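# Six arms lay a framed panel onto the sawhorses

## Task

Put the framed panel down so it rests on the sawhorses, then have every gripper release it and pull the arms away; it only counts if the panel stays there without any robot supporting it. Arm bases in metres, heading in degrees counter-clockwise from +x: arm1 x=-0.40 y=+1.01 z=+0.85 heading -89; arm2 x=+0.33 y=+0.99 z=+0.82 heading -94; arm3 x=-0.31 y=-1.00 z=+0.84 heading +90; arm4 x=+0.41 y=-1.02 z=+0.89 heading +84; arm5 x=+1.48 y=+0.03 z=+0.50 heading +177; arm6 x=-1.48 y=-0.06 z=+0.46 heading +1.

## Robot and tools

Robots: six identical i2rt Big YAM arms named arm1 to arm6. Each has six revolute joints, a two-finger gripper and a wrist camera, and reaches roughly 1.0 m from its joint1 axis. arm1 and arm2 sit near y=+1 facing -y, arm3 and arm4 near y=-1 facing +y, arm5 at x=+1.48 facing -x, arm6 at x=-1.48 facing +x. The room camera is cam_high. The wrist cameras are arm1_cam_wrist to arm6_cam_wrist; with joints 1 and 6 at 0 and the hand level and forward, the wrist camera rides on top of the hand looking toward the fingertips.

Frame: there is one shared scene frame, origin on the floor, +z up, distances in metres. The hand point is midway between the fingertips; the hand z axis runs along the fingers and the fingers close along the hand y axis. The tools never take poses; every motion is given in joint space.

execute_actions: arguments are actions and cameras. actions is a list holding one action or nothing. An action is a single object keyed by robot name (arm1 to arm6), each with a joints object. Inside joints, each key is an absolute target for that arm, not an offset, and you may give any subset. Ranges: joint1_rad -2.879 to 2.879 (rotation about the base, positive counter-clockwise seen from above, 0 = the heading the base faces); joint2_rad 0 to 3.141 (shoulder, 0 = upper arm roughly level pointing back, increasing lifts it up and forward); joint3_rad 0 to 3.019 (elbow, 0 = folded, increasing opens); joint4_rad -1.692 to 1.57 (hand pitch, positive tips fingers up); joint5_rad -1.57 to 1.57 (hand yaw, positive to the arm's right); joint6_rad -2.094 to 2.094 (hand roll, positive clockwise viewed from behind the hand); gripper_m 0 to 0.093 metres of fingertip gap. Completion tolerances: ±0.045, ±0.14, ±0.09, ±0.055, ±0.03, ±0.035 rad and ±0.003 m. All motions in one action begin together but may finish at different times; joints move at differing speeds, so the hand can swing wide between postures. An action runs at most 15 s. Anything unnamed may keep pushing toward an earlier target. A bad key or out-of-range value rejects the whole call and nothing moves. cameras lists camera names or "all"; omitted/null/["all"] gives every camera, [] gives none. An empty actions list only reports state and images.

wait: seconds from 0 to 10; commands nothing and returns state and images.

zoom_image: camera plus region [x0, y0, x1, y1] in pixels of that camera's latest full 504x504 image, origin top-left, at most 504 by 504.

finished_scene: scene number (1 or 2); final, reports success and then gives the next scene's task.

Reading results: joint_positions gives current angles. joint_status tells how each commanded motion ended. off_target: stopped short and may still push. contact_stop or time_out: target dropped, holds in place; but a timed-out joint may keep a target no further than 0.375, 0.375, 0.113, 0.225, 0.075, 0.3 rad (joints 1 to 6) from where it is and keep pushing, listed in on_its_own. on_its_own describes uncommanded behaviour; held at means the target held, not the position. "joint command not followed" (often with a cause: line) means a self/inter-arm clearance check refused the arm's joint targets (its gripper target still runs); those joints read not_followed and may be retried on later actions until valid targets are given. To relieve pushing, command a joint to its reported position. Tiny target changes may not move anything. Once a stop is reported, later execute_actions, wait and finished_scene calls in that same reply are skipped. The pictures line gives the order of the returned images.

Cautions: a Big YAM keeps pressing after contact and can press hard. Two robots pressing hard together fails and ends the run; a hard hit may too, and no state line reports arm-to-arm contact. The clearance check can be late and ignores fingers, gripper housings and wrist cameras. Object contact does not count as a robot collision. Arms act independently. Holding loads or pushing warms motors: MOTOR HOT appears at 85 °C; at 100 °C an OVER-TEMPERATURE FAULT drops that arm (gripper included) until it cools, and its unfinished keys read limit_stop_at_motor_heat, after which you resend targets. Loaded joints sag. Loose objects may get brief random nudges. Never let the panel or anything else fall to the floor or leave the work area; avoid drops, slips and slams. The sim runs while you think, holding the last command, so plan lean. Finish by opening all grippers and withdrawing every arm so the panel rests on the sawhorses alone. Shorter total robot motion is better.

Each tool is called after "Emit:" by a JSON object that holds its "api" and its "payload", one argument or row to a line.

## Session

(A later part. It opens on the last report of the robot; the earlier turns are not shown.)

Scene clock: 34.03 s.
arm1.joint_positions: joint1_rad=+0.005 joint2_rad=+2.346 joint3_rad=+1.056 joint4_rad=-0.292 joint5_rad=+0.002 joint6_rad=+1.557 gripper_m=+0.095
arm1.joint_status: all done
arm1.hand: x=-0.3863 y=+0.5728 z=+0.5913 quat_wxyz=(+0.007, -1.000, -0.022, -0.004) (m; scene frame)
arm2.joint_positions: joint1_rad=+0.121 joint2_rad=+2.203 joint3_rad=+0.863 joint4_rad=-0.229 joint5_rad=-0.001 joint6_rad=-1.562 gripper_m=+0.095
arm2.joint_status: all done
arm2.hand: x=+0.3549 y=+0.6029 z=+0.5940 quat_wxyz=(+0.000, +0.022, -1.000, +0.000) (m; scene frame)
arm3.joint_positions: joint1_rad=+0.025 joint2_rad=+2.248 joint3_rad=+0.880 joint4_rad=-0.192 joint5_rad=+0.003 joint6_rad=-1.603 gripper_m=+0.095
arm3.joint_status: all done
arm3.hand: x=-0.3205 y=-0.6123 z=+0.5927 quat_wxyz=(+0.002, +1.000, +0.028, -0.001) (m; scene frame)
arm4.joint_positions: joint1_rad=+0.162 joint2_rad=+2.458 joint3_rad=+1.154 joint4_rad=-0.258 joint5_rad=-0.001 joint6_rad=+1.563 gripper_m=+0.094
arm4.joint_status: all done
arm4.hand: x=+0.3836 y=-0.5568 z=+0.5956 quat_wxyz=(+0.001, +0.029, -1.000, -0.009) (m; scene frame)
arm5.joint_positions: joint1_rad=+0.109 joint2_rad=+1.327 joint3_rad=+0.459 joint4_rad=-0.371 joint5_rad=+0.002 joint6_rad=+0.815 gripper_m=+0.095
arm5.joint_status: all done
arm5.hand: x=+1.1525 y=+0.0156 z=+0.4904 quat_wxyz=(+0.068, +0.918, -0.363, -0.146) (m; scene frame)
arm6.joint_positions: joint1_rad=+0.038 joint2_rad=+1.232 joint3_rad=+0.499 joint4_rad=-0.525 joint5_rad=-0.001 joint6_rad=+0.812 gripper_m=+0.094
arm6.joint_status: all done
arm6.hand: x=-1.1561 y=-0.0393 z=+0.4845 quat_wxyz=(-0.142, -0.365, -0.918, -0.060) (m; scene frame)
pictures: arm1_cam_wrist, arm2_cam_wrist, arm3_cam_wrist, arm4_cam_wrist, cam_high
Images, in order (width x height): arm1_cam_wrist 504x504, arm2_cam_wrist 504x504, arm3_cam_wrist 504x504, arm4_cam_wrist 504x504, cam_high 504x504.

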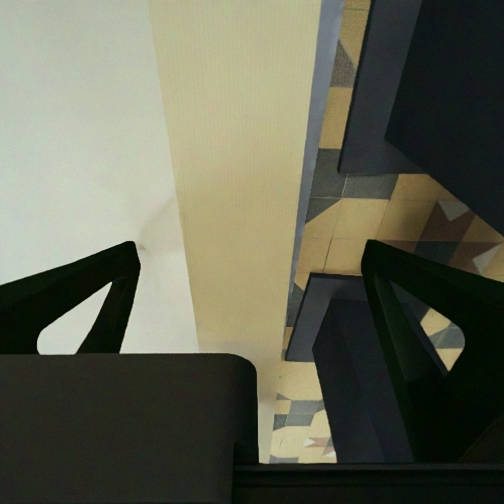

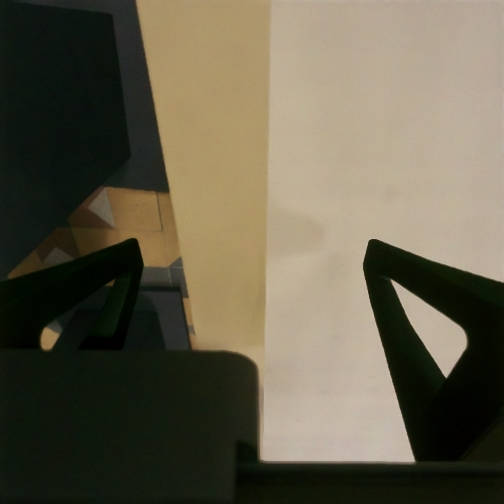

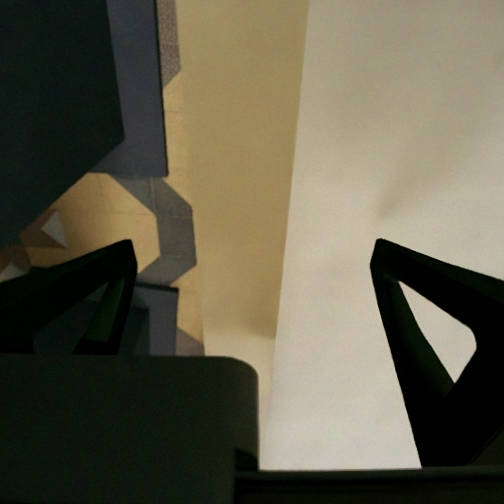

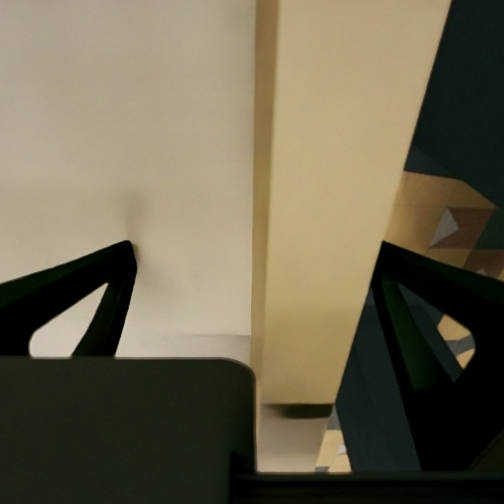

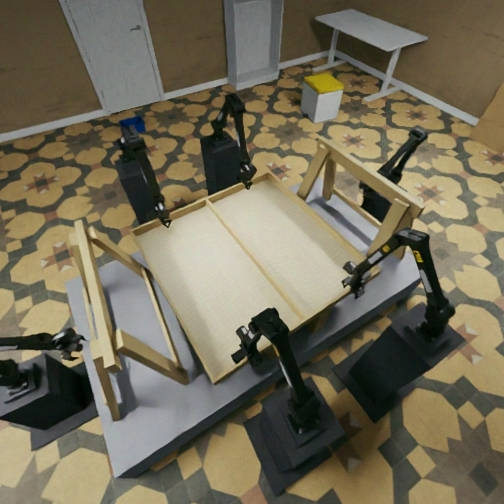

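Emit:
{"api": "execute_actions", "payload": {
  "actions": [
    {"arm1":{"joints":{"gripper_m":0.0}},"arm2":{"joints":{"joint3_rad":0.85,"gripper_m":0.0}},"arm3":{"joints":{"gripper_m":0.0}},"arm4":{"joints":{"joint2_rad":2.444,"joint3_rad":1.125,"joint4_rad":-0.265,"gripper_m":0.0}},"arm5":{"joints":{"joint2_rad":1.639,"joint3_rad":0.366,"joint4_rad":0.03,"joint6_rad":0.0}},"arm6":{"joints":{"joint2_rad":1.469,"joint3_rad":0.381,"joint4_rad":-0.155,"joint6_rad":0.0}}}
  ]
}}

Scene clock: 36.73 s.
arm1.joint_positions: joint1_rad=+0.004 joint2_rad=+2.346 joint3_rad=+1.060 joint4_rad=-0.283 joint5_rad=+0.001 joint6_rad=+1.559 gripper_m=+0.019
arm1.joint_status: gripper_m off_target (ended at +0.019, target +0.000)
arm1.hand: x=-0.3862 y=+0.5679 z=+0.5917 quat_wxyz=(+0.001, -1.000, -0.020, -0.005) (m; scene frame)
arm2.joint_positions: joint1_rad=+0.121 joint2_rad=+2.203 joint3_rad=+0.853 joint4_rad=-0.226 joint5_rad=+0.000 joint6_rad=-1.571 gripper_m=+0.019
arm2.joint_status: gripper_m off_target (ended at +0.019, target +0.000); the others done
arm2.hand: x=+0.3545 y=+0.6082 z=+0.5932 quat_wxyz=(+0.000, +0.026, -1.000, -0.004) (m; scene frame)
arm3.joint_positions: joint1_rad=+0.025 joint2_rad=+2.248 joint3_rad=+0.875 joint4_rad=-0.191 joint5_rad=+0.003 joint6_rad=-1.594 gripper_m=+0.018
arm3.joint_status: gripper_m off_target (ended at +0.018, target +0.000)
arm3.hand: x=-0.3206 y=-0.6150 z=+0.5924 quat_wxyz=(+0.004, +1.000, +0.024, -0.002) (m; scene frame)
arm4.joint_positions: joint1_rad=+0.161 joint2_rad=+2.458 joint3_rad=+1.134 joint4_rad=-0.250 joint5_rad=-0.004 joint6_rad=+1.571 gripper_m=+0.018
arm4.joint_status: gripper_m off_target (ended at +0.018, target +0.000); the others done
arm4.hand: x=+0.3841 y=-0.5670 z=+0.5937 quat_wxyz=(+0.002, +0.024, -1.000, -0.003) (m; scene frame)
arm5.joint_positions: joint1_rad=+0.109 joint2_rad=+1.631 joint3_rad=+0.367 joint4_rad=+0.013 joint5_rad=+0.002 joint6_rad=+0.015 gripper_m=+0.095
arm5.joint_status: all done
arm5.hand: x=+1.1712 y=+0.0167 z=+0.4072 quat_wxyz=(+0.005, +0.988, +0.023, -0.155) (m; scene frame)
arm6.joint_positions: joint1_rad=+0.038 joint2_rad=+1.469 joint3_rad=+0.373 joint4_rad=-0.175 joint5_rad=-0.001 joint6_rad=+0.012 gripper_m=+0.094
arm6.joint_status: all done
arm6.hand: x=-1.1777 y=-0.0414 z=+0.4034 quat_wxyz=(-0.148, +0.022, -0.989, +0.000) (m; scene frame)
pictures: arm1_cam_wrist, arm2_cam_wrist, arm3_cam_wrist, arm4_cam_wrist, arm5_cam_wrist, arm6_cam_wrist, cam_high
Images, in order (width x height): arm1_cam_wrist 504x504, arm2_cam_wrist 504x504, arm3_cam_wrist 504x504, arm4_cam_wrist 504x504, arm5_cam_wrist 504x504, arm6_cam_wrist 504x504, cam_high 504x504.

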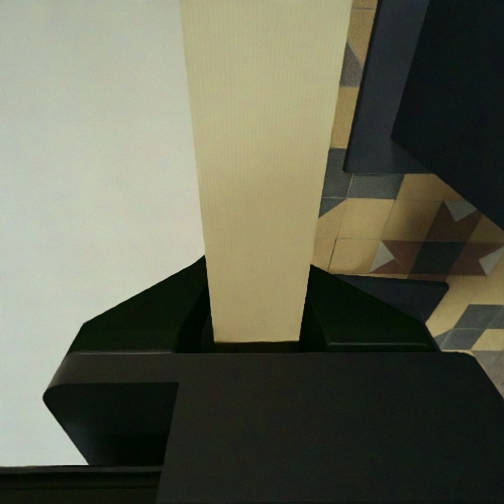

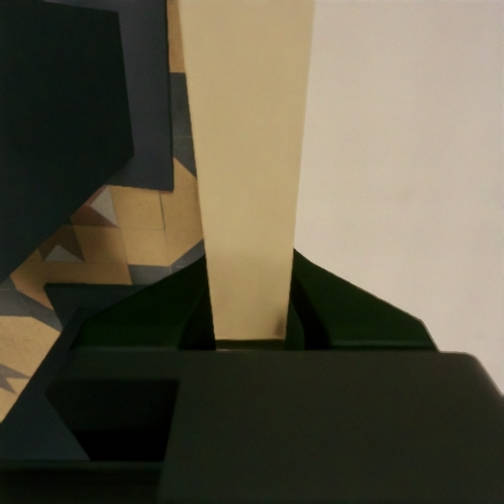

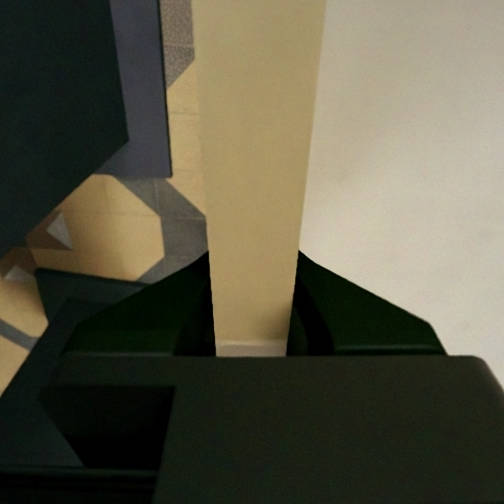

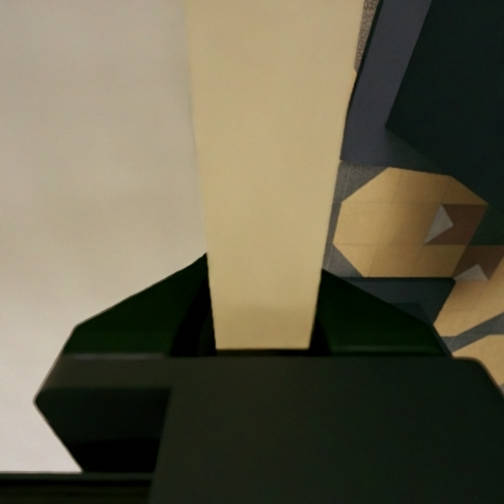

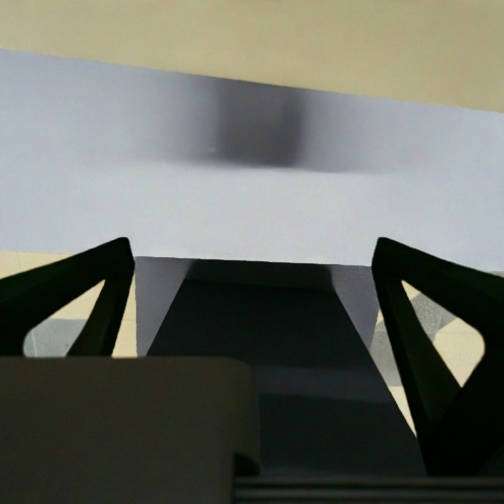

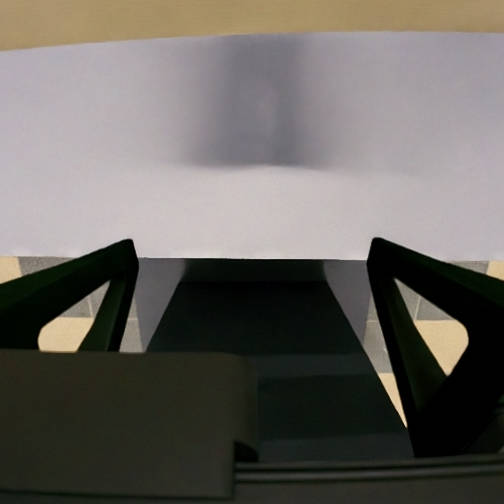

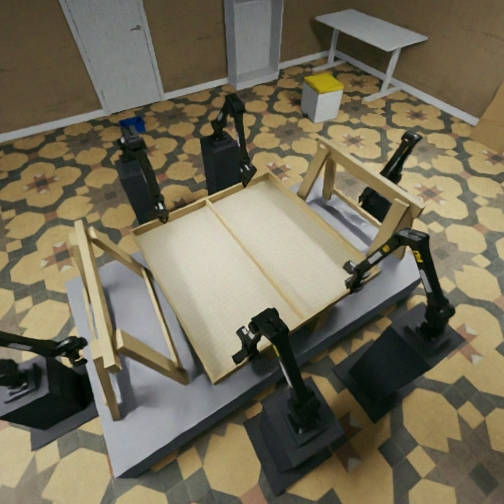

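Emit:
{"api": "execute_actions", "payload": {
  "actions": [
    {"arm1":{"joints":{"joint2_rad":2.087,"joint3_rad":0.986,"joint4_rad":-0.47}},"arm2":{"joints":{"joint2_rad":1.914,"joint3_rad":0.798,"joint4_rad":-0.455}},"arm3":{"joints":{"joint2_rad":1.951,"joint3_rad":0.801,"joint4_rad":-0.407}},"arm4":{"joints":{"joint2_rad":2.209,"joint3_rad":1.045,"joint4_rad":-0.415}}}
  ],
  "cameras": ["arm1_cam_wrist", "arm3_cam_wrist", "cam_high"]
}}

Scene clock: 41.13 s.
arm1.joint_positions: joint1_rad=+0.004 joint2_rad=+2.144 joint3_rad=+0.995 joint4_rad=-0.418 joint5_rad=+0.003 joint6_rad=+1.559 gripper_m=+0.019
arm1.joint_status: all done
arm1.hand: x=-0.3878 y=+0.5691 z=+0.6683 quat_wxyz=(+0.000, -1.000, -0.020, -0.003) (m; scene frame)
arm2.joint_positions: joint1_rad=+0.119 joint2_rad=+1.988 joint3_rad=+0.809 joint4_rad=-0.397 joint5_rad=+0.004 joint6_rad=-1.575 gripper_m=+0.019
arm2.joint_status: joint4_rad time_out (moved -0.171 of -0.229); the others done
arm2.on_its_own: joint4_rad reads -0.397 and still pushes toward -0.455 since a time_out
arm2.hand: x=+0.3531 y=+0.6087 z=+0.6665 quat_wxyz=(+0.002, +0.027, -1.000, -0.003) (m; scene frame)
arm3.joint_positions: joint1_rad=+0.025 joint2_rad=+2.022 joint3_rad=+0.816 joint4_rad=-0.352 joint5_rad=+0.002 joint6_rad=-1.594 gripper_m=+0.018
arm3.joint_status: joint4_rad time_out (moved -0.161 of -0.216); the others done
arm3.on_its_own: joint4_rad reads -0.352 and still pushes toward -0.407 since a time_out
arm3.hand: x=-0.3202 y=-0.6149 z=+0.6689 quat_wxyz=(+0.001, +1.000, +0.024, -0.002) (m; scene frame)
arm4.joint_positions: joint1_rad=+0.161 joint2_rad=+2.265 joint3_rad=+1.057 joint4_rad=-0.367 joint5_rad=-0.004 joint6_rad=+1.571 gripper_m=+0.018
arm4.joint_status: all done
arm4.hand: x=+0.3844 y=-0.5680 z=+0.6679 quat_wxyz=(+0.002, +0.024, -1.000, -0.002) (m; scene frame)
arm5.joint_positions: joint1_rad=+0.109 joint2_rad=+1.631 joint3_rad=+0.367 joint4_rad=+0.013 joint5_rad=+0.002 joint6_rad=+0.014 gripper_m=+0.095
arm5.joint_status: not commanded
arm5.hand: x=+1.1712 y=+0.0167 z=+0.4072 quat_wxyz=(+0.005, +0.988, +0.023, -0.155) (m; scene frame)
arm6.joint_positions: joint1_rad=+0.038 joint2_rad=+1.469 joint3_rad=+0.373 joint4_rad=-0.175 joint5_rad=-0.001 joint6_rad=+0.011 gripper_m=+0.094
arm6.joint_status: not commanded
arm6.hand: x=-1.1777 y=-0.0414 z=+0.4034 quat_wxyz=(-0.148, +0.022, -0.989, +0.000) (m; scene frame)
pictures: arm1_cam_wrist, arm3_cam_wrist, cam_high
Images, in order (width x height): arm1_cam_wrist 504x504, arm3_cam_wrist 504x504, cam_high 504x504.

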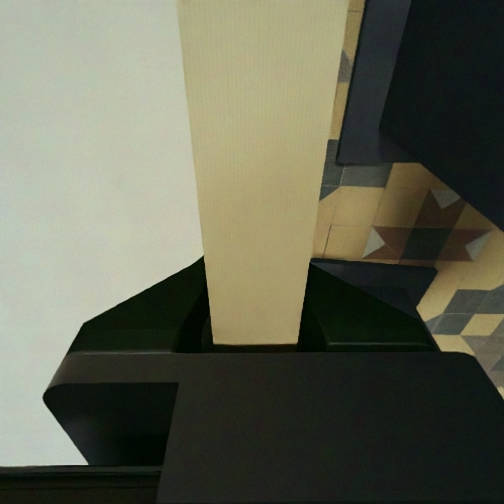

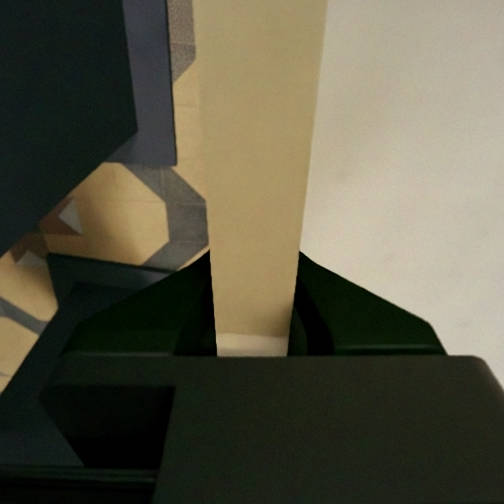

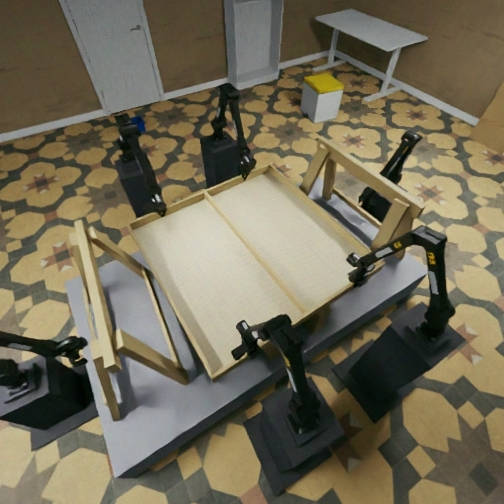

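Emit:
{"api": "execute_actions", "payload": {
  "actions": [
    {"arm1":{"joints":{"joint2_rad":1.585,"joint3_rad":1.078,"joint4_rad":-0.975}},"arm2":{"joints":{"joint2_rad":1.385,"joint3_rad":0.952,"joint4_rad":-1.042}},"arm3":{"joints":{"joint2_rad":1.405,"joint3_rad":0.935,"joint4_rad":-0.99}},"arm4":{"joints":{"joint2_rad":1.682,"joint3_rad":1.074,"joint4_rad":-0.883}}}
  ],
  "cameras": ["arm1_cam_wrist", "arm3_cam_wrist", "cam_high"]
}}

Scene clock: 44.20 s.
arm1.joint_positions: joint1_rad=+0.000 joint2_rad=+1.651 joint3_rad=+1.029 joint4_rad=-0.920 joint5_rad=+0.001 joint6_rad=+1.555 gripper_m=+0.019
arm1.joint_status: all done
arm1.hand: x=-0.3912 y=+0.5728 z=+0.8849 quat_wxyz=(-0.012, -1.000, -0.020, -0.005) (m; scene frame)
arm2.joint_positions: joint1_rad=+0.112 joint2_rad=+1.458 joint3_rad=+0.899 joint4_rad=-0.976 joint5_rad=+0.008 joint6_rad=-1.585 gripper_m=+0.019
arm2.joint_status: joint4_rad time_out (moved -0.578 of -0.645); the others done
arm2.on_its_own: joint4_rad reads -0.976 and still pushes toward -1.042 since a time_out
arm2.hand: x=+0.3497 y=+0.6108 z=+0.8824 quat_wxyz=(+0.004, +0.029, -0.999, +0.017) (m; scene frame)
arm3.joint_positions: joint1_rad=+0.025 joint2_rad=+1.493 joint3_rad=+0.897 joint4_rad=-0.926 joint5_rad=+0.007 joint6_rad=-1.590 gripper_m=+0.018
arm3.joint_status: joint4_rad time_out (moved -0.574 of -0.638); the others done
arm3.on_its_own: joint4_rad reads -0.926 and still pushes toward -0.990 since a time_out
arm3.hand: x=-0.3183 y=-0.6110 z=+0.8832 quat_wxyz=(-0.017, +1.000, +0.022, +0.000) (m; scene frame)
arm4.joint_positions: joint1_rad=+0.158 joint2_rad=+1.757 joint3_rad=+1.039 joint4_rad=-0.831 joint5_rad=+0.001 joint6_rad=+1.568 gripper_m=+0.018
arm4.joint_status: all done
arm4.hand: x=+0.3865 y=-0.5690 z=+0.8856 quat_wxyz=(+0.000, +0.024, -1.000, -0.015) (m; scene frame)
arm5.joint_positions: joint1_rad=+0.109 joint2_rad=+1.631 joint3_rad=+0.367 joint4_rad=+0.013 joint5_rad=+0.002 joint6_rad=+0.014 gripper_m=+0.095
arm5.joint_status: not commanded
arm5.hand: x=+1.1712 y=+0.0167 z=+0.4072 quat_wxyz=(+0.005, +0.988, +0.023, -0.155) (m; scene frame)
arm6.joint_positions: joint1_rad=+0.038 joint2_rad=+1.469 joint3_rad=+0.373 joint4_rad=-0.175 joint5_rad=-0.001 joint6_rad=+0.011 gripper_m=+0.094
arm6.joint_status: not commanded
arm6.hand: x=-1.1777 y=-0.0414 z=+0.4034 quat_wxyz=(-0.148, +0.022, -0.989, +0.000) (m; scene frame)
pictures: arm1_cam_wrist, arm3_cam_wrist, cam_high
Images, in order (width x height): arm1_cam_wrist 504x504, arm3_cam_wrist 504x504, cam_high 504x504.

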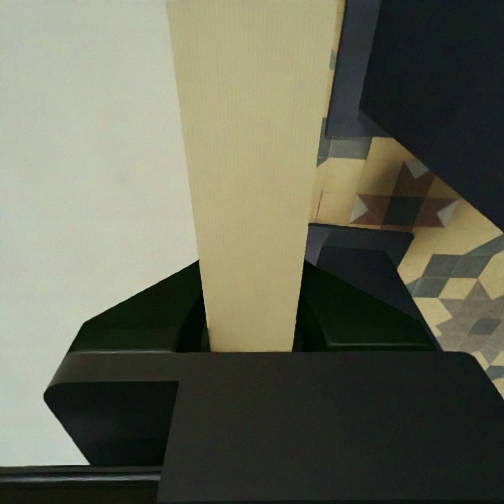

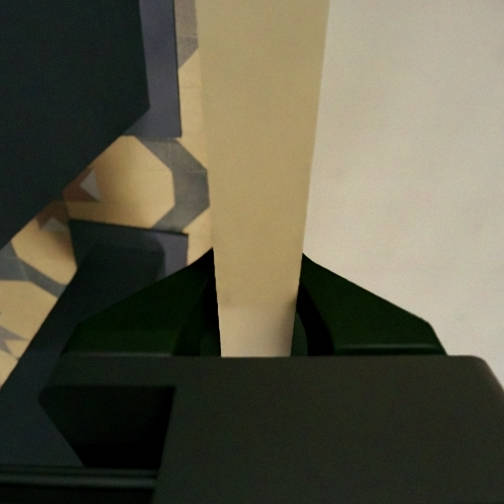

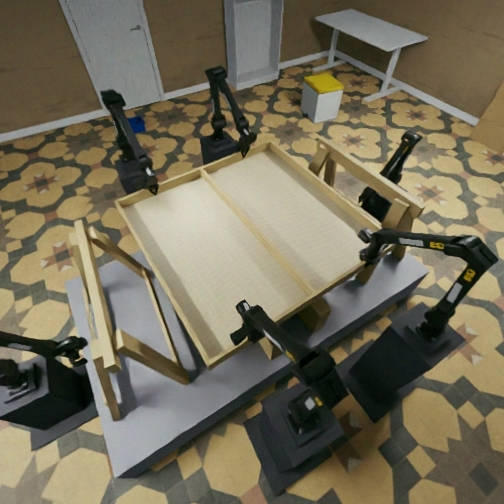

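Emit:
{"api": "execute_actions", "payload": {
  "actions": [
    {"arm1":{"joints":{"joint2_rad":1.43,"joint3_rad":1.413,"joint4_rad":-1.42}},"arm2":{"joints":{"joint2_rad":1.261,"joint3_rad":1.336,"joint4_rad":-1.506}},"arm3":{"joints":{"joint2_rad":1.255,"joint3_rad":1.30,"joint4_rad":-1.457}},"arm4":{"joints":{"joint2_rad":1.477,"joint3_rad":1.35,"joint4_rad":-1.321}},"arm5":{"joints":{"joint2_rad":1.894,"joint3_rad":0.775,"joint4_rad":-0.12}},"arm6":{"joints":{"joint2_rad":1.797,"joint3_rad":0.797,"joint4_rad":-0.24}}}
  ]
}}

Scene clock: 48.13 s.
arm1.joint_positions: joint1_rad=+0.000 joint2_rad=+1.505 joint3_rad=+1.303 joint4_rad=-1.373 joint5_rad=-0.003 joint6_rad=+1.554 gripper_m=+0.019
arm1.joint_status: joint3_rad time_out (moved +0.274 of +0.384); the others done
arm1.on_its_own: joint3_rad reads +1.303 and still pushes toward +1.413 since a time_out
arm1.hand: x=-0.3921 y=+0.5715 z=+1.0410 quat_wxyz=(+0.004, -1.000, -0.021, -0.006) (m; scene frame)
arm2.joint_positions: joint1_rad=+0.111 joint2_rad=+1.350 joint3_rad=+1.224 joint4_rad=-1.445 joint5_rad=+0.011 joint6_rad=-1.588 gripper_m=+0.019
arm2.joint_status: joint3_rad time_out (moved +0.325 of +0.437); joint4_rad time_out (moved -0.469 of -0.530); the others done
arm2.on_its_own: joint3_rad reads +1.224 and still pushes toward +1.336 since a time_out; joint4_rad reads -1.445 and still pushes toward -1.506 since a time_out
arm2.hand: x=+0.3492 y=+0.6057 z=+1.0374 quat_wxyz=(+0.005, +0.030, -1.000, +0.000) (m; scene frame)
arm3.joint_positions: joint1_rad=+0.025 joint2_rad=+1.342 joint3_rad=+1.186 joint4_rad=-1.403 joint5_rad=+0.003 joint6_rad=-1.590 gripper_m=+0.018
arm3.joint_status: joint3_rad time_out (moved +0.288 of +0.403); the others done
arm3.on_its_own: joint3_rad reads +1.186 and still pushes toward +1.298 since a time_out
arm3.hand: x=-0.3179 y=-0.6148 z=+1.0391 quat_wxyz=(+0.003, +1.000, +0.022, -0.001) (m; scene frame)
arm4.joint_positions: joint1_rad=+0.158 joint2_rad=+1.545 joint3_rad=+1.236 joint4_rad=-1.268 joint5_rad=+0.001 joint6_rad=+1.566 gripper_m=+0.019
arm4.joint_status: joint3_rad time_out (moved +0.198 of +0.311); the others done
arm4.on_its_own: joint3_rad reads +1.236 and still pushes toward +1.349 since a time_out
arm4.hand: x=+0.3872 y=-0.5793 z=+1.0416 quat_wxyz=(+0.000, +0.025, -1.000, -0.002) (m; scene frame)
arm5.joint_positions: joint1_rad=+0.108 joint2_rad=+1.873 joint3_rad=+0.621 joint4_rad=-0.168 joint5_rad=+0.013 joint6_rad=+0.085 gripper_m=+0.095
arm5.joint_status: joint3_rad time_out (moved +0.253 of +0.408); the others done
arm5.on_its_own: joint3_rad reads +0.621 and still pushes toward +0.733 since a time_out
arm5.hand: x=+1.1210 y=+0.0157 z=+0.3658 quat_wxyz=(-0.001, +0.997, -0.012, -0.071) (m; scene frame)
arm6.joint_positions: joint1_rad=+0.038 joint2_rad=+1.792 joint3_rad=+0.667 joint4_rad=-0.280 joint5_rad=-0.002 joint6_rad=-0.029 gripper_m=+0.094
arm6.joint_status: joint3_rad time_out (moved +0.295 of +0.424); the others done
arm6.on_its_own: joint3_rad reads +0.667 and still pushes toward +0.780 since a time_out
arm6.hand: x=-1.0994 y=-0.0370 z=+0.3616 quat_wxyz=(-0.081, +0.042, -0.996, +0.003) (m; scene frame)
pictures: arm1_cam_wrist, arm2_cam_wrist, arm3_cam_wrist, arm4_cam_wrist, arm5_cam_wrist, arm6_cam_wrist, cam_high
Images, in order (width x height): arm1_cam_wrist 504x504, arm2_cam_wrist 504x504, arm3_cam_wrist 504x504, arm4_cam_wrist 504x504, arm5_cam_wrist 504x504, arm6_cam_wrist 504x504, cam_high 504x504.

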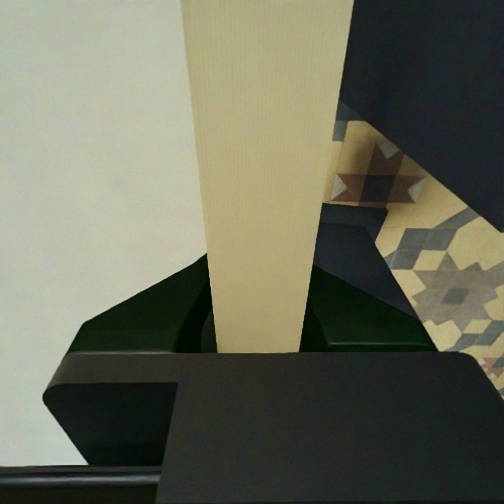

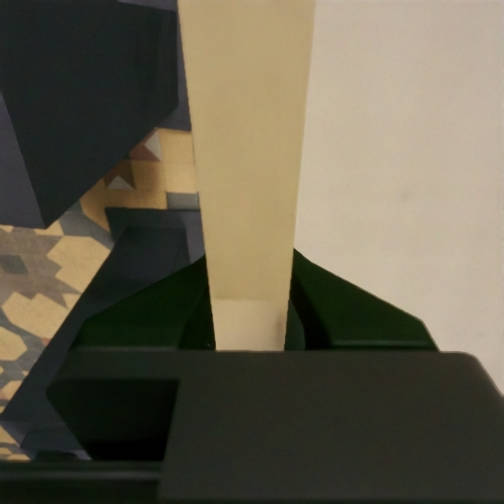

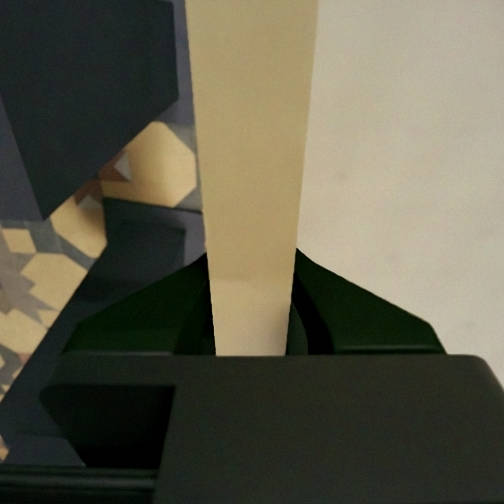

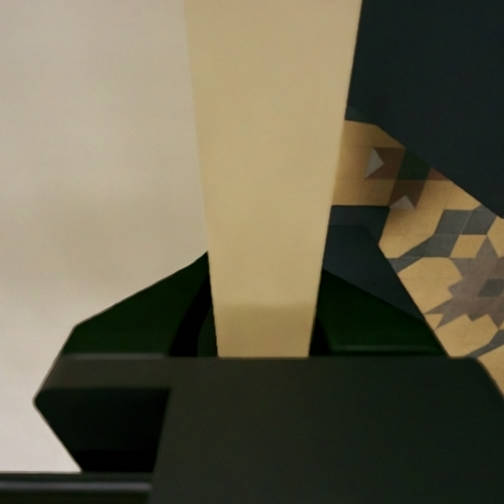

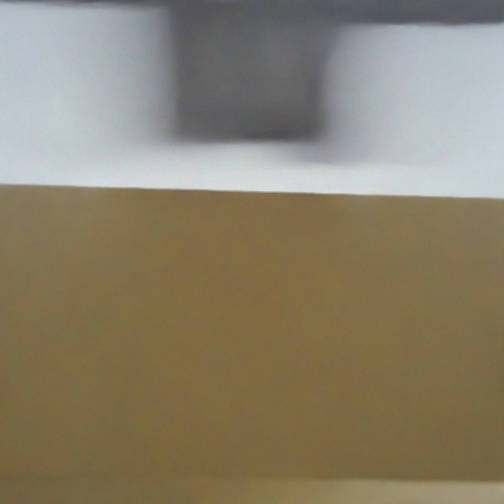

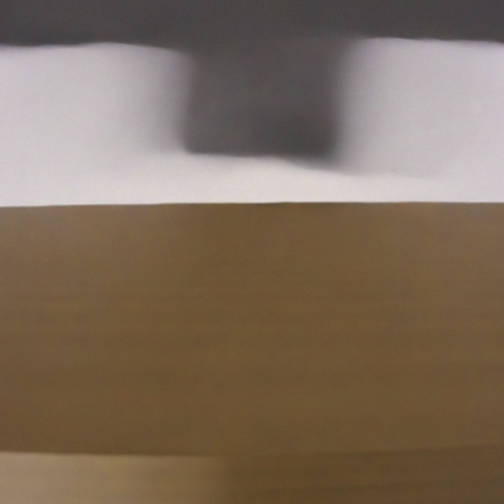

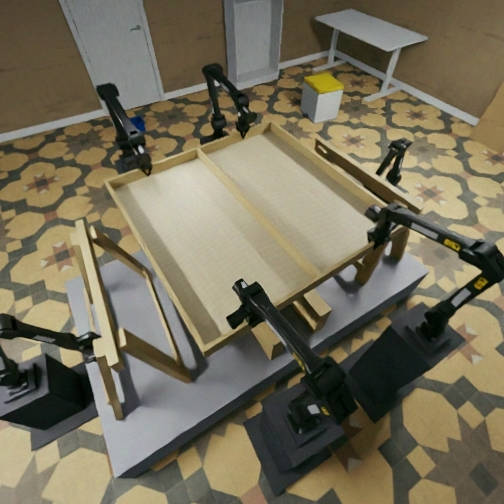

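Emit:
{"api": "execute_actions", "payload": {
  "actions": [],
  "cameras": ["cam_high"]
}}

Scene clock: 51.20 s.
arm1.joint_positions: joint1_rad=+0.000 joint2_rad=+1.505 joint3_rad=+1.303 joint4_rad=-1.373 joint5_rad=-0.003 joint6_rad=+1.554 gripper_m=+0.019
arm1.joint_status: joint3_rad time_out (moved +0.274 of +0.384); the others done
arm1.on_its_own: joint3_rad reads +1.303 and still pushes toward +1.413 since a time_out
arm1.hand: x=-0.3921 y=+0.5715 z=+1.0410 quat_wxyz=(+0.004, -1.000, -0.021, -0.006) (m; scene frame)
arm2.joint_positions: joint1_rad=+0.111 joint2_rad=+1.350 joint3_rad=+1.224 joint4_rad=-1.445 joint5_rad=+0.011 joint6_rad=-1.588 gripper_m=+0.019
arm2.joint_status: joint3_rad time_out (moved +0.325 of +0.437); joint4_rad time_out (moved -0.469 of -0.530); the others done
arm2.on_its_own: joint3_rad reads +1.224 and still pushes toward +1.336 since a time_out; joint4_rad reads -1.445 and still pushes toward -1.506 since a time_out
arm2.hand: x=+0.3492 y=+0.6057 z=+1.0374 quat_wxyz=(+0.005, +0.030, -1.000, +0.000) (m; scene frame)
arm3.joint_positions: joint1_rad=+0.025 joint2_rad=+1.342 joint3_rad=+1.186 joint4_rad=-1.403 joint5_rad=+0.003 joint6_rad=-1.590 gripper_m=+0.018
arm3.joint_status: joint3_rad time_out (moved +0.288 of +0.403); the others done
arm3.on_its_own: joint3_rad reads +1.186 and still pushes toward +1.298 since a time_out
arm3.hand: x=-0.3179 y=-0.6148 z=+1.0391 quat_wxyz=(+0.003, +1.000, +0.022, -0.001) (m; scene frame)
arm4.joint_positions: joint1_rad=+0.158 joint2_rad=+1.545 joint3_rad=+1.236 joint4_rad=-1.268 joint5_rad=+0.001 joint6_rad=+1.566 gripper_m=+0.019
arm4.joint_status: joint3_rad time_out (moved +0.198 of +0.311); the others done
arm4.on_its_own: joint3_rad reads +1.236 and still pushes toward +1.349 since a time_out
arm4.hand: x=+0.3872 y=-0.5793 z=+1.0416 quat_wxyz=(+0.000, +0.025, -1.000, -0.002) (m; scene frame)
arm5.joint_positions: joint1_rad=+0.108 joint2_rad=+1.873 joint3_rad=+0.621 joint4_rad=-0.168 joint5_rad=+0.013 joint6_rad=+0.085 gripper_m=+0.095
arm5.joint_status: joint3_rad time_out (moved +0.253 of +0.408); the others done
arm5.on_its_own: joint3_rad reads +0.621 and still pushes toward +0.733 since a time_out
arm5.hand: x=+1.1210 y=+0.0157 z=+0.3658 quat_wxyz=(-0.001, +0.997, -0.012, -0.071) (m; scene frame)
arm6.joint_positions: joint1_rad=+0.038 joint2_rad=+1.792 joint3_rad=+0.667 joint4_rad=-0.280 joint5_rad=-0.002 joint6_rad=-0.029 gripper_m=+0.094
arm6.joint_status: joint3_rad time_out (moved +0.295 of +0.424); the others done
arm6.on_its_own: joint3_rad reads +0.667 and still pushes toward +0.780 since a time_out
arm6.hand: x=-1.0994 y=-0.0370 z=+0.3616 quat_wxyz=(-0.081, +0.042, -0.996, +0.003) (m; scene frame)
pictures: cam_high
Images, in order (width x height): cam_high 504x504.

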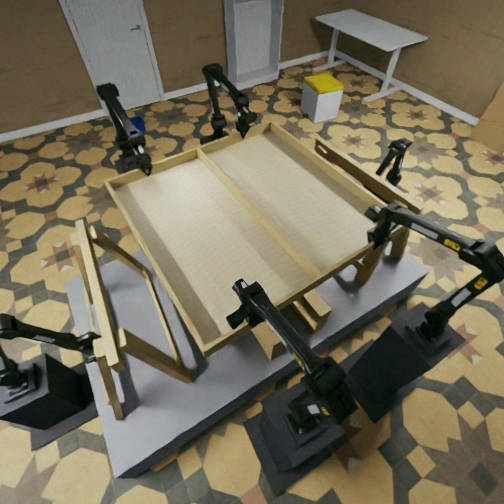

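Emit:
{"api": "execute_actions", "payload": {
  "actions": [
    {"arm1":{"joints":{"joint4_rad":-1.48}},"arm2":{"joints":{"joint4_rad":-1.55}},"arm3":{"joints":{"joint4_rad":-1.51}},"arm4":{"joints":{"joint4_rad":-1.375}},"arm5":{"joints":{"joint2_rad":1.97,"joint3_rad":0.90,"joint4_rad":0.24}},"arm6":{"joints":{"joint2_rad":1.855,"joint3_rad":0.91,"joint4_rad":0.12}}}
  ],
  "cameras": ["arm5_cam_wrist", "arm6_cam_wrist", "cam_high"]
}}

Scene clock: 54.37 s.
arm1.joint_positions: joint1_rad=+0.000 joint2_rad=+1.505 joint3_rad=+1.303 joint4_rad=-1.378 joint5_rad=-0.003 joint6_rad=+1.554 gripper_m=+0.019
arm1.joint_status: joint4_rad time_out (moved -0.005 of -0.107)
arm1.on_its_own: joint3_rad reads +1.303 and still pushes toward +1.413 since a time_out; joint4_rad reads -1.378 and still pushes toward -1.480 since a time_out
arm1.hand: x=-0.3921 y=+0.5727 z=+1.0410 quat_wxyz=(+0.006, -1.000, -0.021, -0.006) (m; scene frame)
arm2.joint_positions: joint1_rad=+0.111 joint2_rad=+1.350 joint3_rad=+1.224 joint4_rad=-1.449 joint5_rad=+0.011 joint6_rad=-1.588 gripper_m=+0.019
arm2.joint_status: joint4_rad time_out (moved -0.004 of -0.105)
arm2.on_its_own: joint3_rad reads +1.224 and still pushes toward +1.336 since a time_out; joint4_rad reads -1.449 and still pushes toward -1.550 since a time_out
arm2.hand: x=+0.3491 y=+0.6068 z=+1.0374 quat_wxyz=(+0.005, +0.030, -1.000, -0.003) (m; scene frame)
arm3.joint_positions: joint1_rad=+0.025 joint2_rad=+1.342 joint3_rad=+1.187 joint4_rad=-1.406 joint5_rad=+0.003 joint6_rad=-1.590 gripper_m=+0.018
arm3.joint_status: joint4_rad time_out (moved -0.003 of -0.107)
arm3.on_its_own: joint3_rad reads +1.187 and still pushes toward +1.298 since a time_out; joint4_rad reads -1.406 and still pushes toward -1.510 since a time_out
arm3.hand: x=-0.3179 y=-0.6150 z=+1.0396 quat_wxyz=(+0.003, +1.000, +0.022, -0.001) (m; scene frame)
arm4.joint_positions: joint1_rad=+0.158 joint2_rad=+1.545 joint3_rad=+1.238 joint4_rad=-1.271 joint5_rad=+0.001 joint6_rad=+1.566 gripper_m=+0.019
arm4.joint_status: joint4_rad time_out (moved -0.004 of -0.107)
arm4.on_its_own: joint3_rad reads +1.238 and still pushes toward +1.349 since a time_out; joint4_rad reads -1.271 and still pushes toward -1.375 since a time_out
arm4.hand: x=+0.3872 y=-0.5795 z=+1.0423 quat_wxyz=(+0.000, +0.025, -1.000, -0.001) (m; scene frame)
arm5.joint_positions: joint1_rad=+0.101 joint2_rad=+1.998 joint3_rad=+0.795 joint4_rad=+0.169 joint5_rad=+0.005 joint6_rad=+0.034 gripper_m=+0.095
arm5.joint_status: joint3_rad time_out (moved +0.174 of +0.279); joint4_rad time_out (moved +0.337 of +0.408); the others done
arm5.on_its_own: joint3_rad reads +0.795 and still pushes toward +0.900 since a time_out; joint4_rad reads +0.169 and still pushes toward +0.240 since a time_out
arm5.hand: x=+0.9734 y=+0.0091 z=+0.3776 quat_wxyz=(+0.009, +0.965, +0.009, -0.260) (m; scene frame)
arm6.joint_positions: joint1_rad=+0.038 joint2_rad=+1.890 joint3_rad=+0.810 joint4_rad=+0.048 joint5_rad=+0.001 joint6_rad=-0.057 gripper_m=+0.094
arm6.joint_status: joint3_rad time_out (moved +0.142 of +0.243); joint4_rad time_out (moved +0.329 of +0.400); the others done
arm6.on_its_own: joint3_rad reads +0.810 and still pushes toward +0.910 since a time_out; joint4_rad reads +0.048 and still pushes toward +0.120 since a time_out
arm6.hand: x=-0.9646 y=-0.0298 z=+0.3841 quat_wxyz=(-0.265, +0.055, -0.963, +0.006) (m; scene frame)
pictures: arm5_cam_wrist, arm6_cam_wrist, cam_high
Images, in order (width x height): arm5_cam_wrist 504x504, arm6_cam_wrist 504x504, cam_high 504x504.

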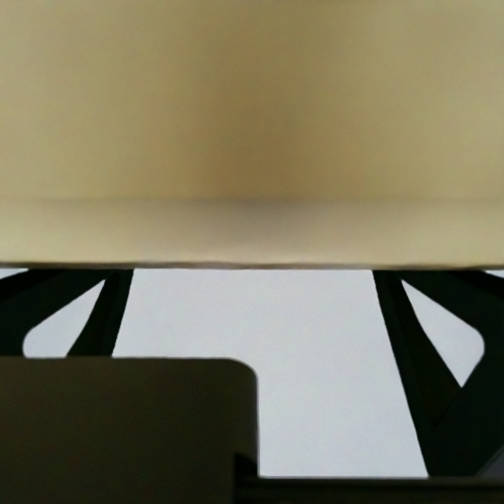

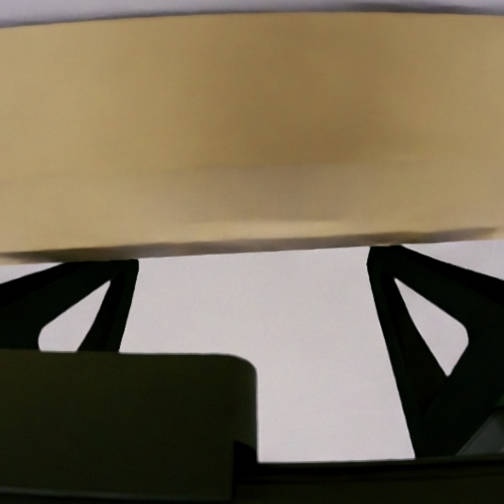

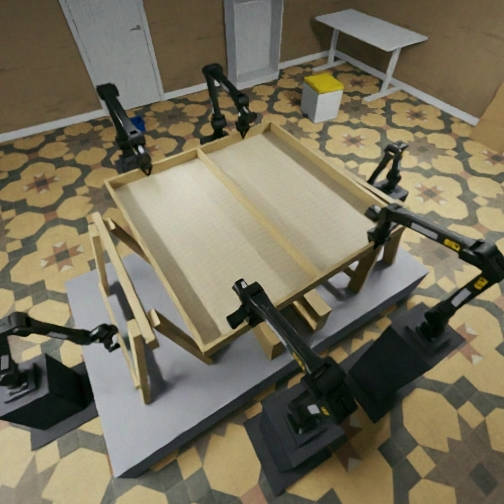

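Emit:
{"api": "zoom_image", "payload": {
  "camera": "cam_high",
  "region": [40, 160, 340, 460]
}}

Region (40, 160, 340, 460) of cam_high's 504x504 image, scaled by 1.680, with more detail than that image has.

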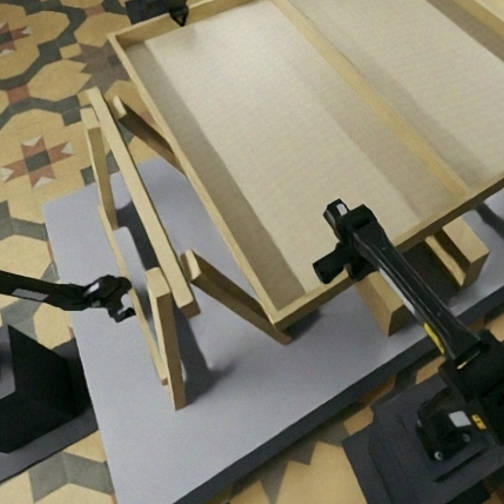

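Emit:
{"api": "execute_actions", "payload": {
  "actions": [
    {"arm5":{"joints":{"joint2_rad":2.14,"joint3_rad":1.29,"joint4_rad":0.03}},"arm6":{"joints":{"joint2_rad":2.07,"joint3_rad":1.31,"joint4_rad":-0.06}}}
  ],
  "cameras": ["arm5_cam_wrist", "arm6_cam_wrist", "cam_high"]
}}

Scene clock: 57.63 s.
arm1.joint_positions: joint1_rad=+0.000 joint2_rad=+1.505 joint3_rad=+1.303 joint4_rad=-1.378 joint5_rad=-0.003 joint6_rad=+1.554 gripper_m=+0.019
arm1.joint_status: not commanded
arm1.on_its_own: joint3_rad reads +1.303 and still pushes toward +1.413 since a time_out; joint4_rad reads -1.378 and still pushes toward -1.480 since a time_out
arm1.hand: x=-0.3921 y=+0.5727 z=+1.0410 quat_wxyz=(+0.006, -1.000, -0.021, -0.006) (m; scene frame)
arm2.joint_positions: joint1_rad=+0.111 joint2_rad=+1.350 joint3_rad=+1.224 joint4_rad=-1.449 joint5_rad=+0.011 joint6_rad=-1.588 gripper_m=+0.019
arm2.joint_status: not commanded
arm2.on_its_own: joint3_rad reads +1.224 and still pushes toward +1.336 since a time_out; joint4_rad reads -1.449 and still pushes toward -1.550 since a time_out
arm2.hand: x=+0.3491 y=+0.6068 z=+1.0374 quat_wxyz=(+0.005, +0.030, -1.000, -0.003) (m; scene frame)
arm3.joint_positions: joint1_rad=+0.025 joint2_rad=+1.342 joint3_rad=+1.187 joint4_rad=-1.406 joint5_rad=+0.003 joint6_rad=-1.590 gripper_m=+0.018
arm3.joint_status: not commanded
arm3.on_its_own: joint3_rad reads +1.187 and still pushes toward +1.298 since a time_out; joint4_rad reads -1.406 and still pushes toward -1.510 since a time_out
arm3.hand: x=-0.3179 y=-0.6150 z=+1.0396 quat_wxyz=(+0.003, +1.000, +0.022, -0.001) (m; scene frame)
arm4.joint_positions: joint1_rad=+0.158 joint2_rad=+1.545 joint3_rad=+1.238 joint4_rad=-1.271 joint5_rad=+0.001 joint6_rad=+1.566 gripper_m=+0.019
arm4.joint_status: not commanded
arm4.on_its_own: joint3_rad reads +1.238 and still pushes toward +1.349 since a time_out; joint4_rad reads -1.271 and still pushes toward -1.375 since a time_out
arm4.hand: x=+0.3872 y=-0.5795 z=+1.0423 quat_wxyz=(+0.000, +0.025, -1.000, -0.001) (m; scene frame)
arm5.joint_positions: joint1_rad=+0.102 joint2_rad=+2.174 joint3_rad=+1.195 joint4_rad=-0.028 joint5_rad=+0.002 joint6_rad=+0.005 gripper_m=+0.095
arm5.joint_status: joint3_rad time_out (moved +0.400 of +0.495); joint4_rad time_out (moved -0.197 of -0.139); the others done
arm5.on_its_own: joint3_rad reads +1.195 and still pushes toward +1.290 since a time_out; joint4_rad reads -0.028 and still pushes toward +0.030 since a time_out
arm5.hand: x=+0.8399 y=+0.0005 z=+0.3762 quat_wxyz=(+0.007, +0.961, +0.024, -0.274) (m; scene frame)
arm6.joint_positions: joint1_rad=+0.038 joint2_rad=+2.111 joint3_rad=+1.235 joint4_rad=-0.110 joint5_rad=+0.000 joint6_rad=-0.044 gripper_m=+0.094
arm6.joint_status: all done
arm6.hand: x=-0.8211 y=-0.0218 z=+0.3846 quat_wxyz=(-0.287, +0.049, -0.957, +0.004) (m; scene frame)
pictures: arm5_cam_wrist, arm6_cam_wrist, cam_high
Images, in order (width x height): arm5_cam_wrist 504x504, arm6_cam_wrist 504x504, cam_high 504x504.

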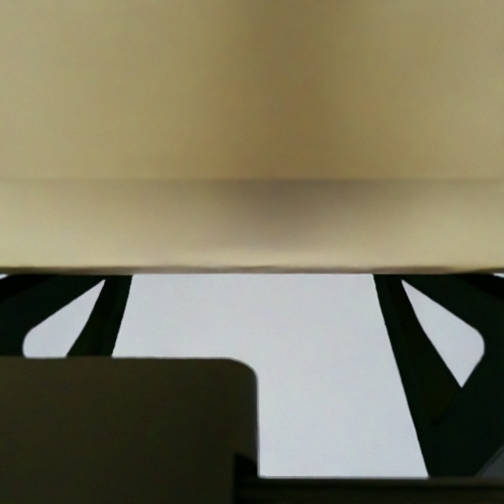

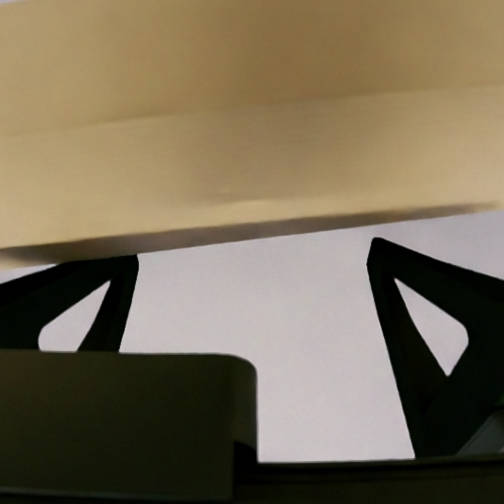

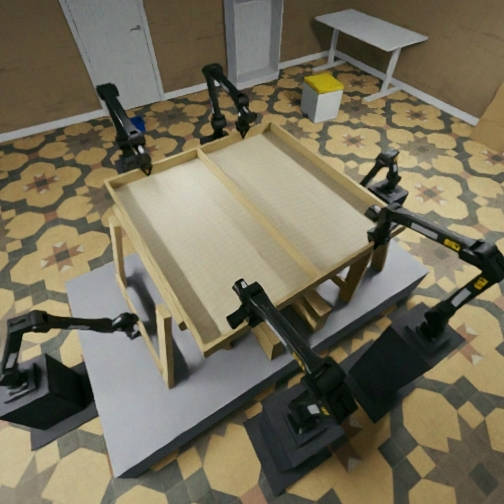

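Emit:
{"api": "execute_actions", "payload": {
  "actions": [],
  "cameras": ["cam_high","arm5_cam_wrist","arm6_cam_wrist"]
}}

Scene clock: 58.83 s.
arm1.joint_positions: joint1_rad=+0.000 joint2_rad=+1.505 joint3_rad=+1.303 joint4_rad=-1.378 joint5_rad=-0.003 joint6_rad=+1.554 gripper_m=+0.019
arm1.joint_status: not commanded
arm1.on_its_own: joint3_rad reads +1.303 and still pushes toward +1.413 since a time_out; joint4_rad reads -1.378 and still pushes toward -1.480 since a time_out
arm1.hand: x=-0.3921 y=+0.5727 z=+1.0410 quat_wxyz=(+0.006, -1.000, -0.021, -0.006) (m; scene frame)
arm2.joint_positions: joint1_rad=+0.111 joint2_rad=+1.350 joint3_rad=+1.224 joint4_rad=-1.449 joint5_rad=+0.011 joint6_rad=-1.588 gripper_m=+0.019
arm2.joint_status: not commanded
arm2.on_its_own: joint3_rad reads +1.224 and still pushes toward +1.336 since a time_out; joint4_rad reads -1.449 and still pushes toward -1.550 since a time_out
arm2.hand: x=+0.3491 y=+0.6068 z=+1.0374 quat_wxyz=(+0.005, +0.030, -1.000, -0.003) (m; scene frame)
arm3.joint_positions: joint1_rad=+0.025 joint2_rad=+1.342 joint3_rad=+1.187 joint4_rad=-1.406 joint5_rad=+0.003 joint6_rad=-1.590 gripper_m=+0.018
arm3.joint_status: not commanded
arm3.on_its_own: joint3_rad reads +1.187 and still pushes toward +1.298 since a time_out; joint4_rad reads -1.406 and still pushes toward -1.510 since a time_out
arm3.hand: x=-0.3179 y=-0.6150 z=+1.0396 quat_wxyz=(+0.003, +1.000, +0.022, -0.001) (m; scene frame)
arm4.joint_positions: joint1_rad=+0.158 joint2_rad=+1.545 joint3_rad=+1.238 joint4_rad=-1.271 joint5_rad=+0.001 joint6_rad=+1.566 gripper_m=+0.019
arm4.joint_status: not commanded
arm4.on_its_own: joint3_rad reads +1.238 and still pushes toward +1.349 since a time_out; joint4_rad reads -1.271 and still pushes toward -1.375 since a time_out
arm4.hand: x=+0.3872 y=-0.5795 z=+1.0423 quat_wxyz=(+0.000, +0.025, -1.000, -0.001) (m; scene frame)
arm5.joint_positions: joint1_rad=+0.102 joint2_rad=+2.174 joint3_rad=+1.195 joint4_rad=-0.028 joint5_rad=+0.002 joint6_rad=+0.005 gripper_m=+0.095
arm5.joint_status: joint3_rad time_out (moved +0.400 of +0.495); joint4_rad time_out (moved -0.197 of -0.139); the others done
arm5.on_its_own: joint3_rad reads +1.195 and still pushes toward +1.290 since a time_out; joint4_rad reads -0.028 and still pushes toward +0.030 since a time_out
arm5.hand: x=+0.8399 y=+0.0005 z=+0.3762 quat_wxyz=(+0.007, +0.961, +0.024, -0.274) (m; scene frame)
arm6.joint_positions: joint1_rad=+0.038 joint2_rad=+2.111 joint3_rad=+1.235 joint4_rad=-0.110 joint5_rad=+0.000 joint6_rad=-0.044 gripper_m=+0.094
arm6.joint_status: all done
arm6.hand: x=-0.8211 y=-0.0218 z=+0.3846 quat_wxyz=(-0.287, +0.049, -0.957, +0.004) (m; scene frame)
pictures: arm5_cam_wrist, arm6_cam_wrist, cam_high
Images, in order (width x height): arm5_cam_wrist 504x504, arm6_cam_wrist 504x504, cam_high 504x504.

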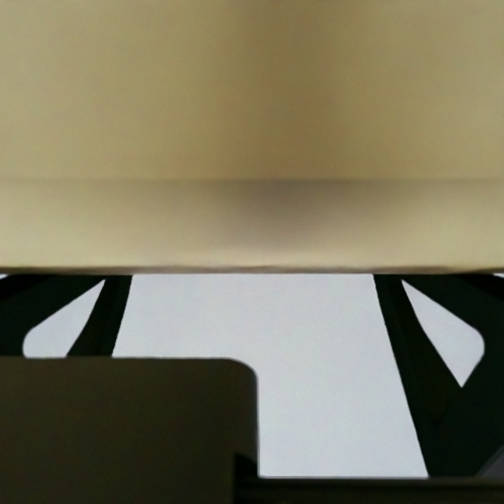

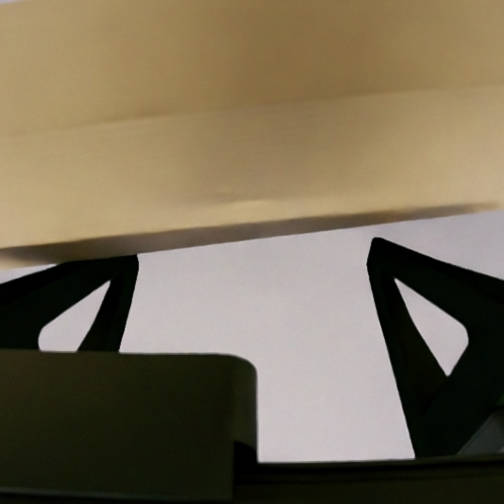

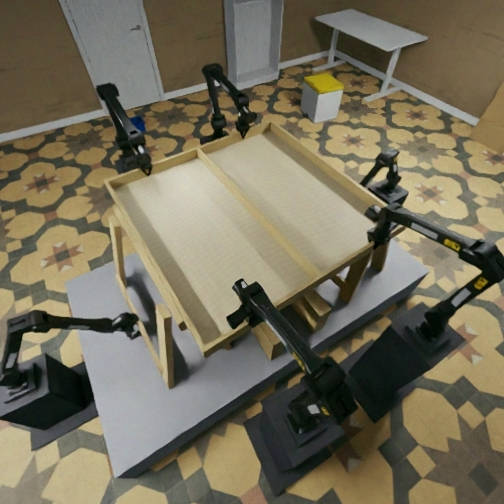

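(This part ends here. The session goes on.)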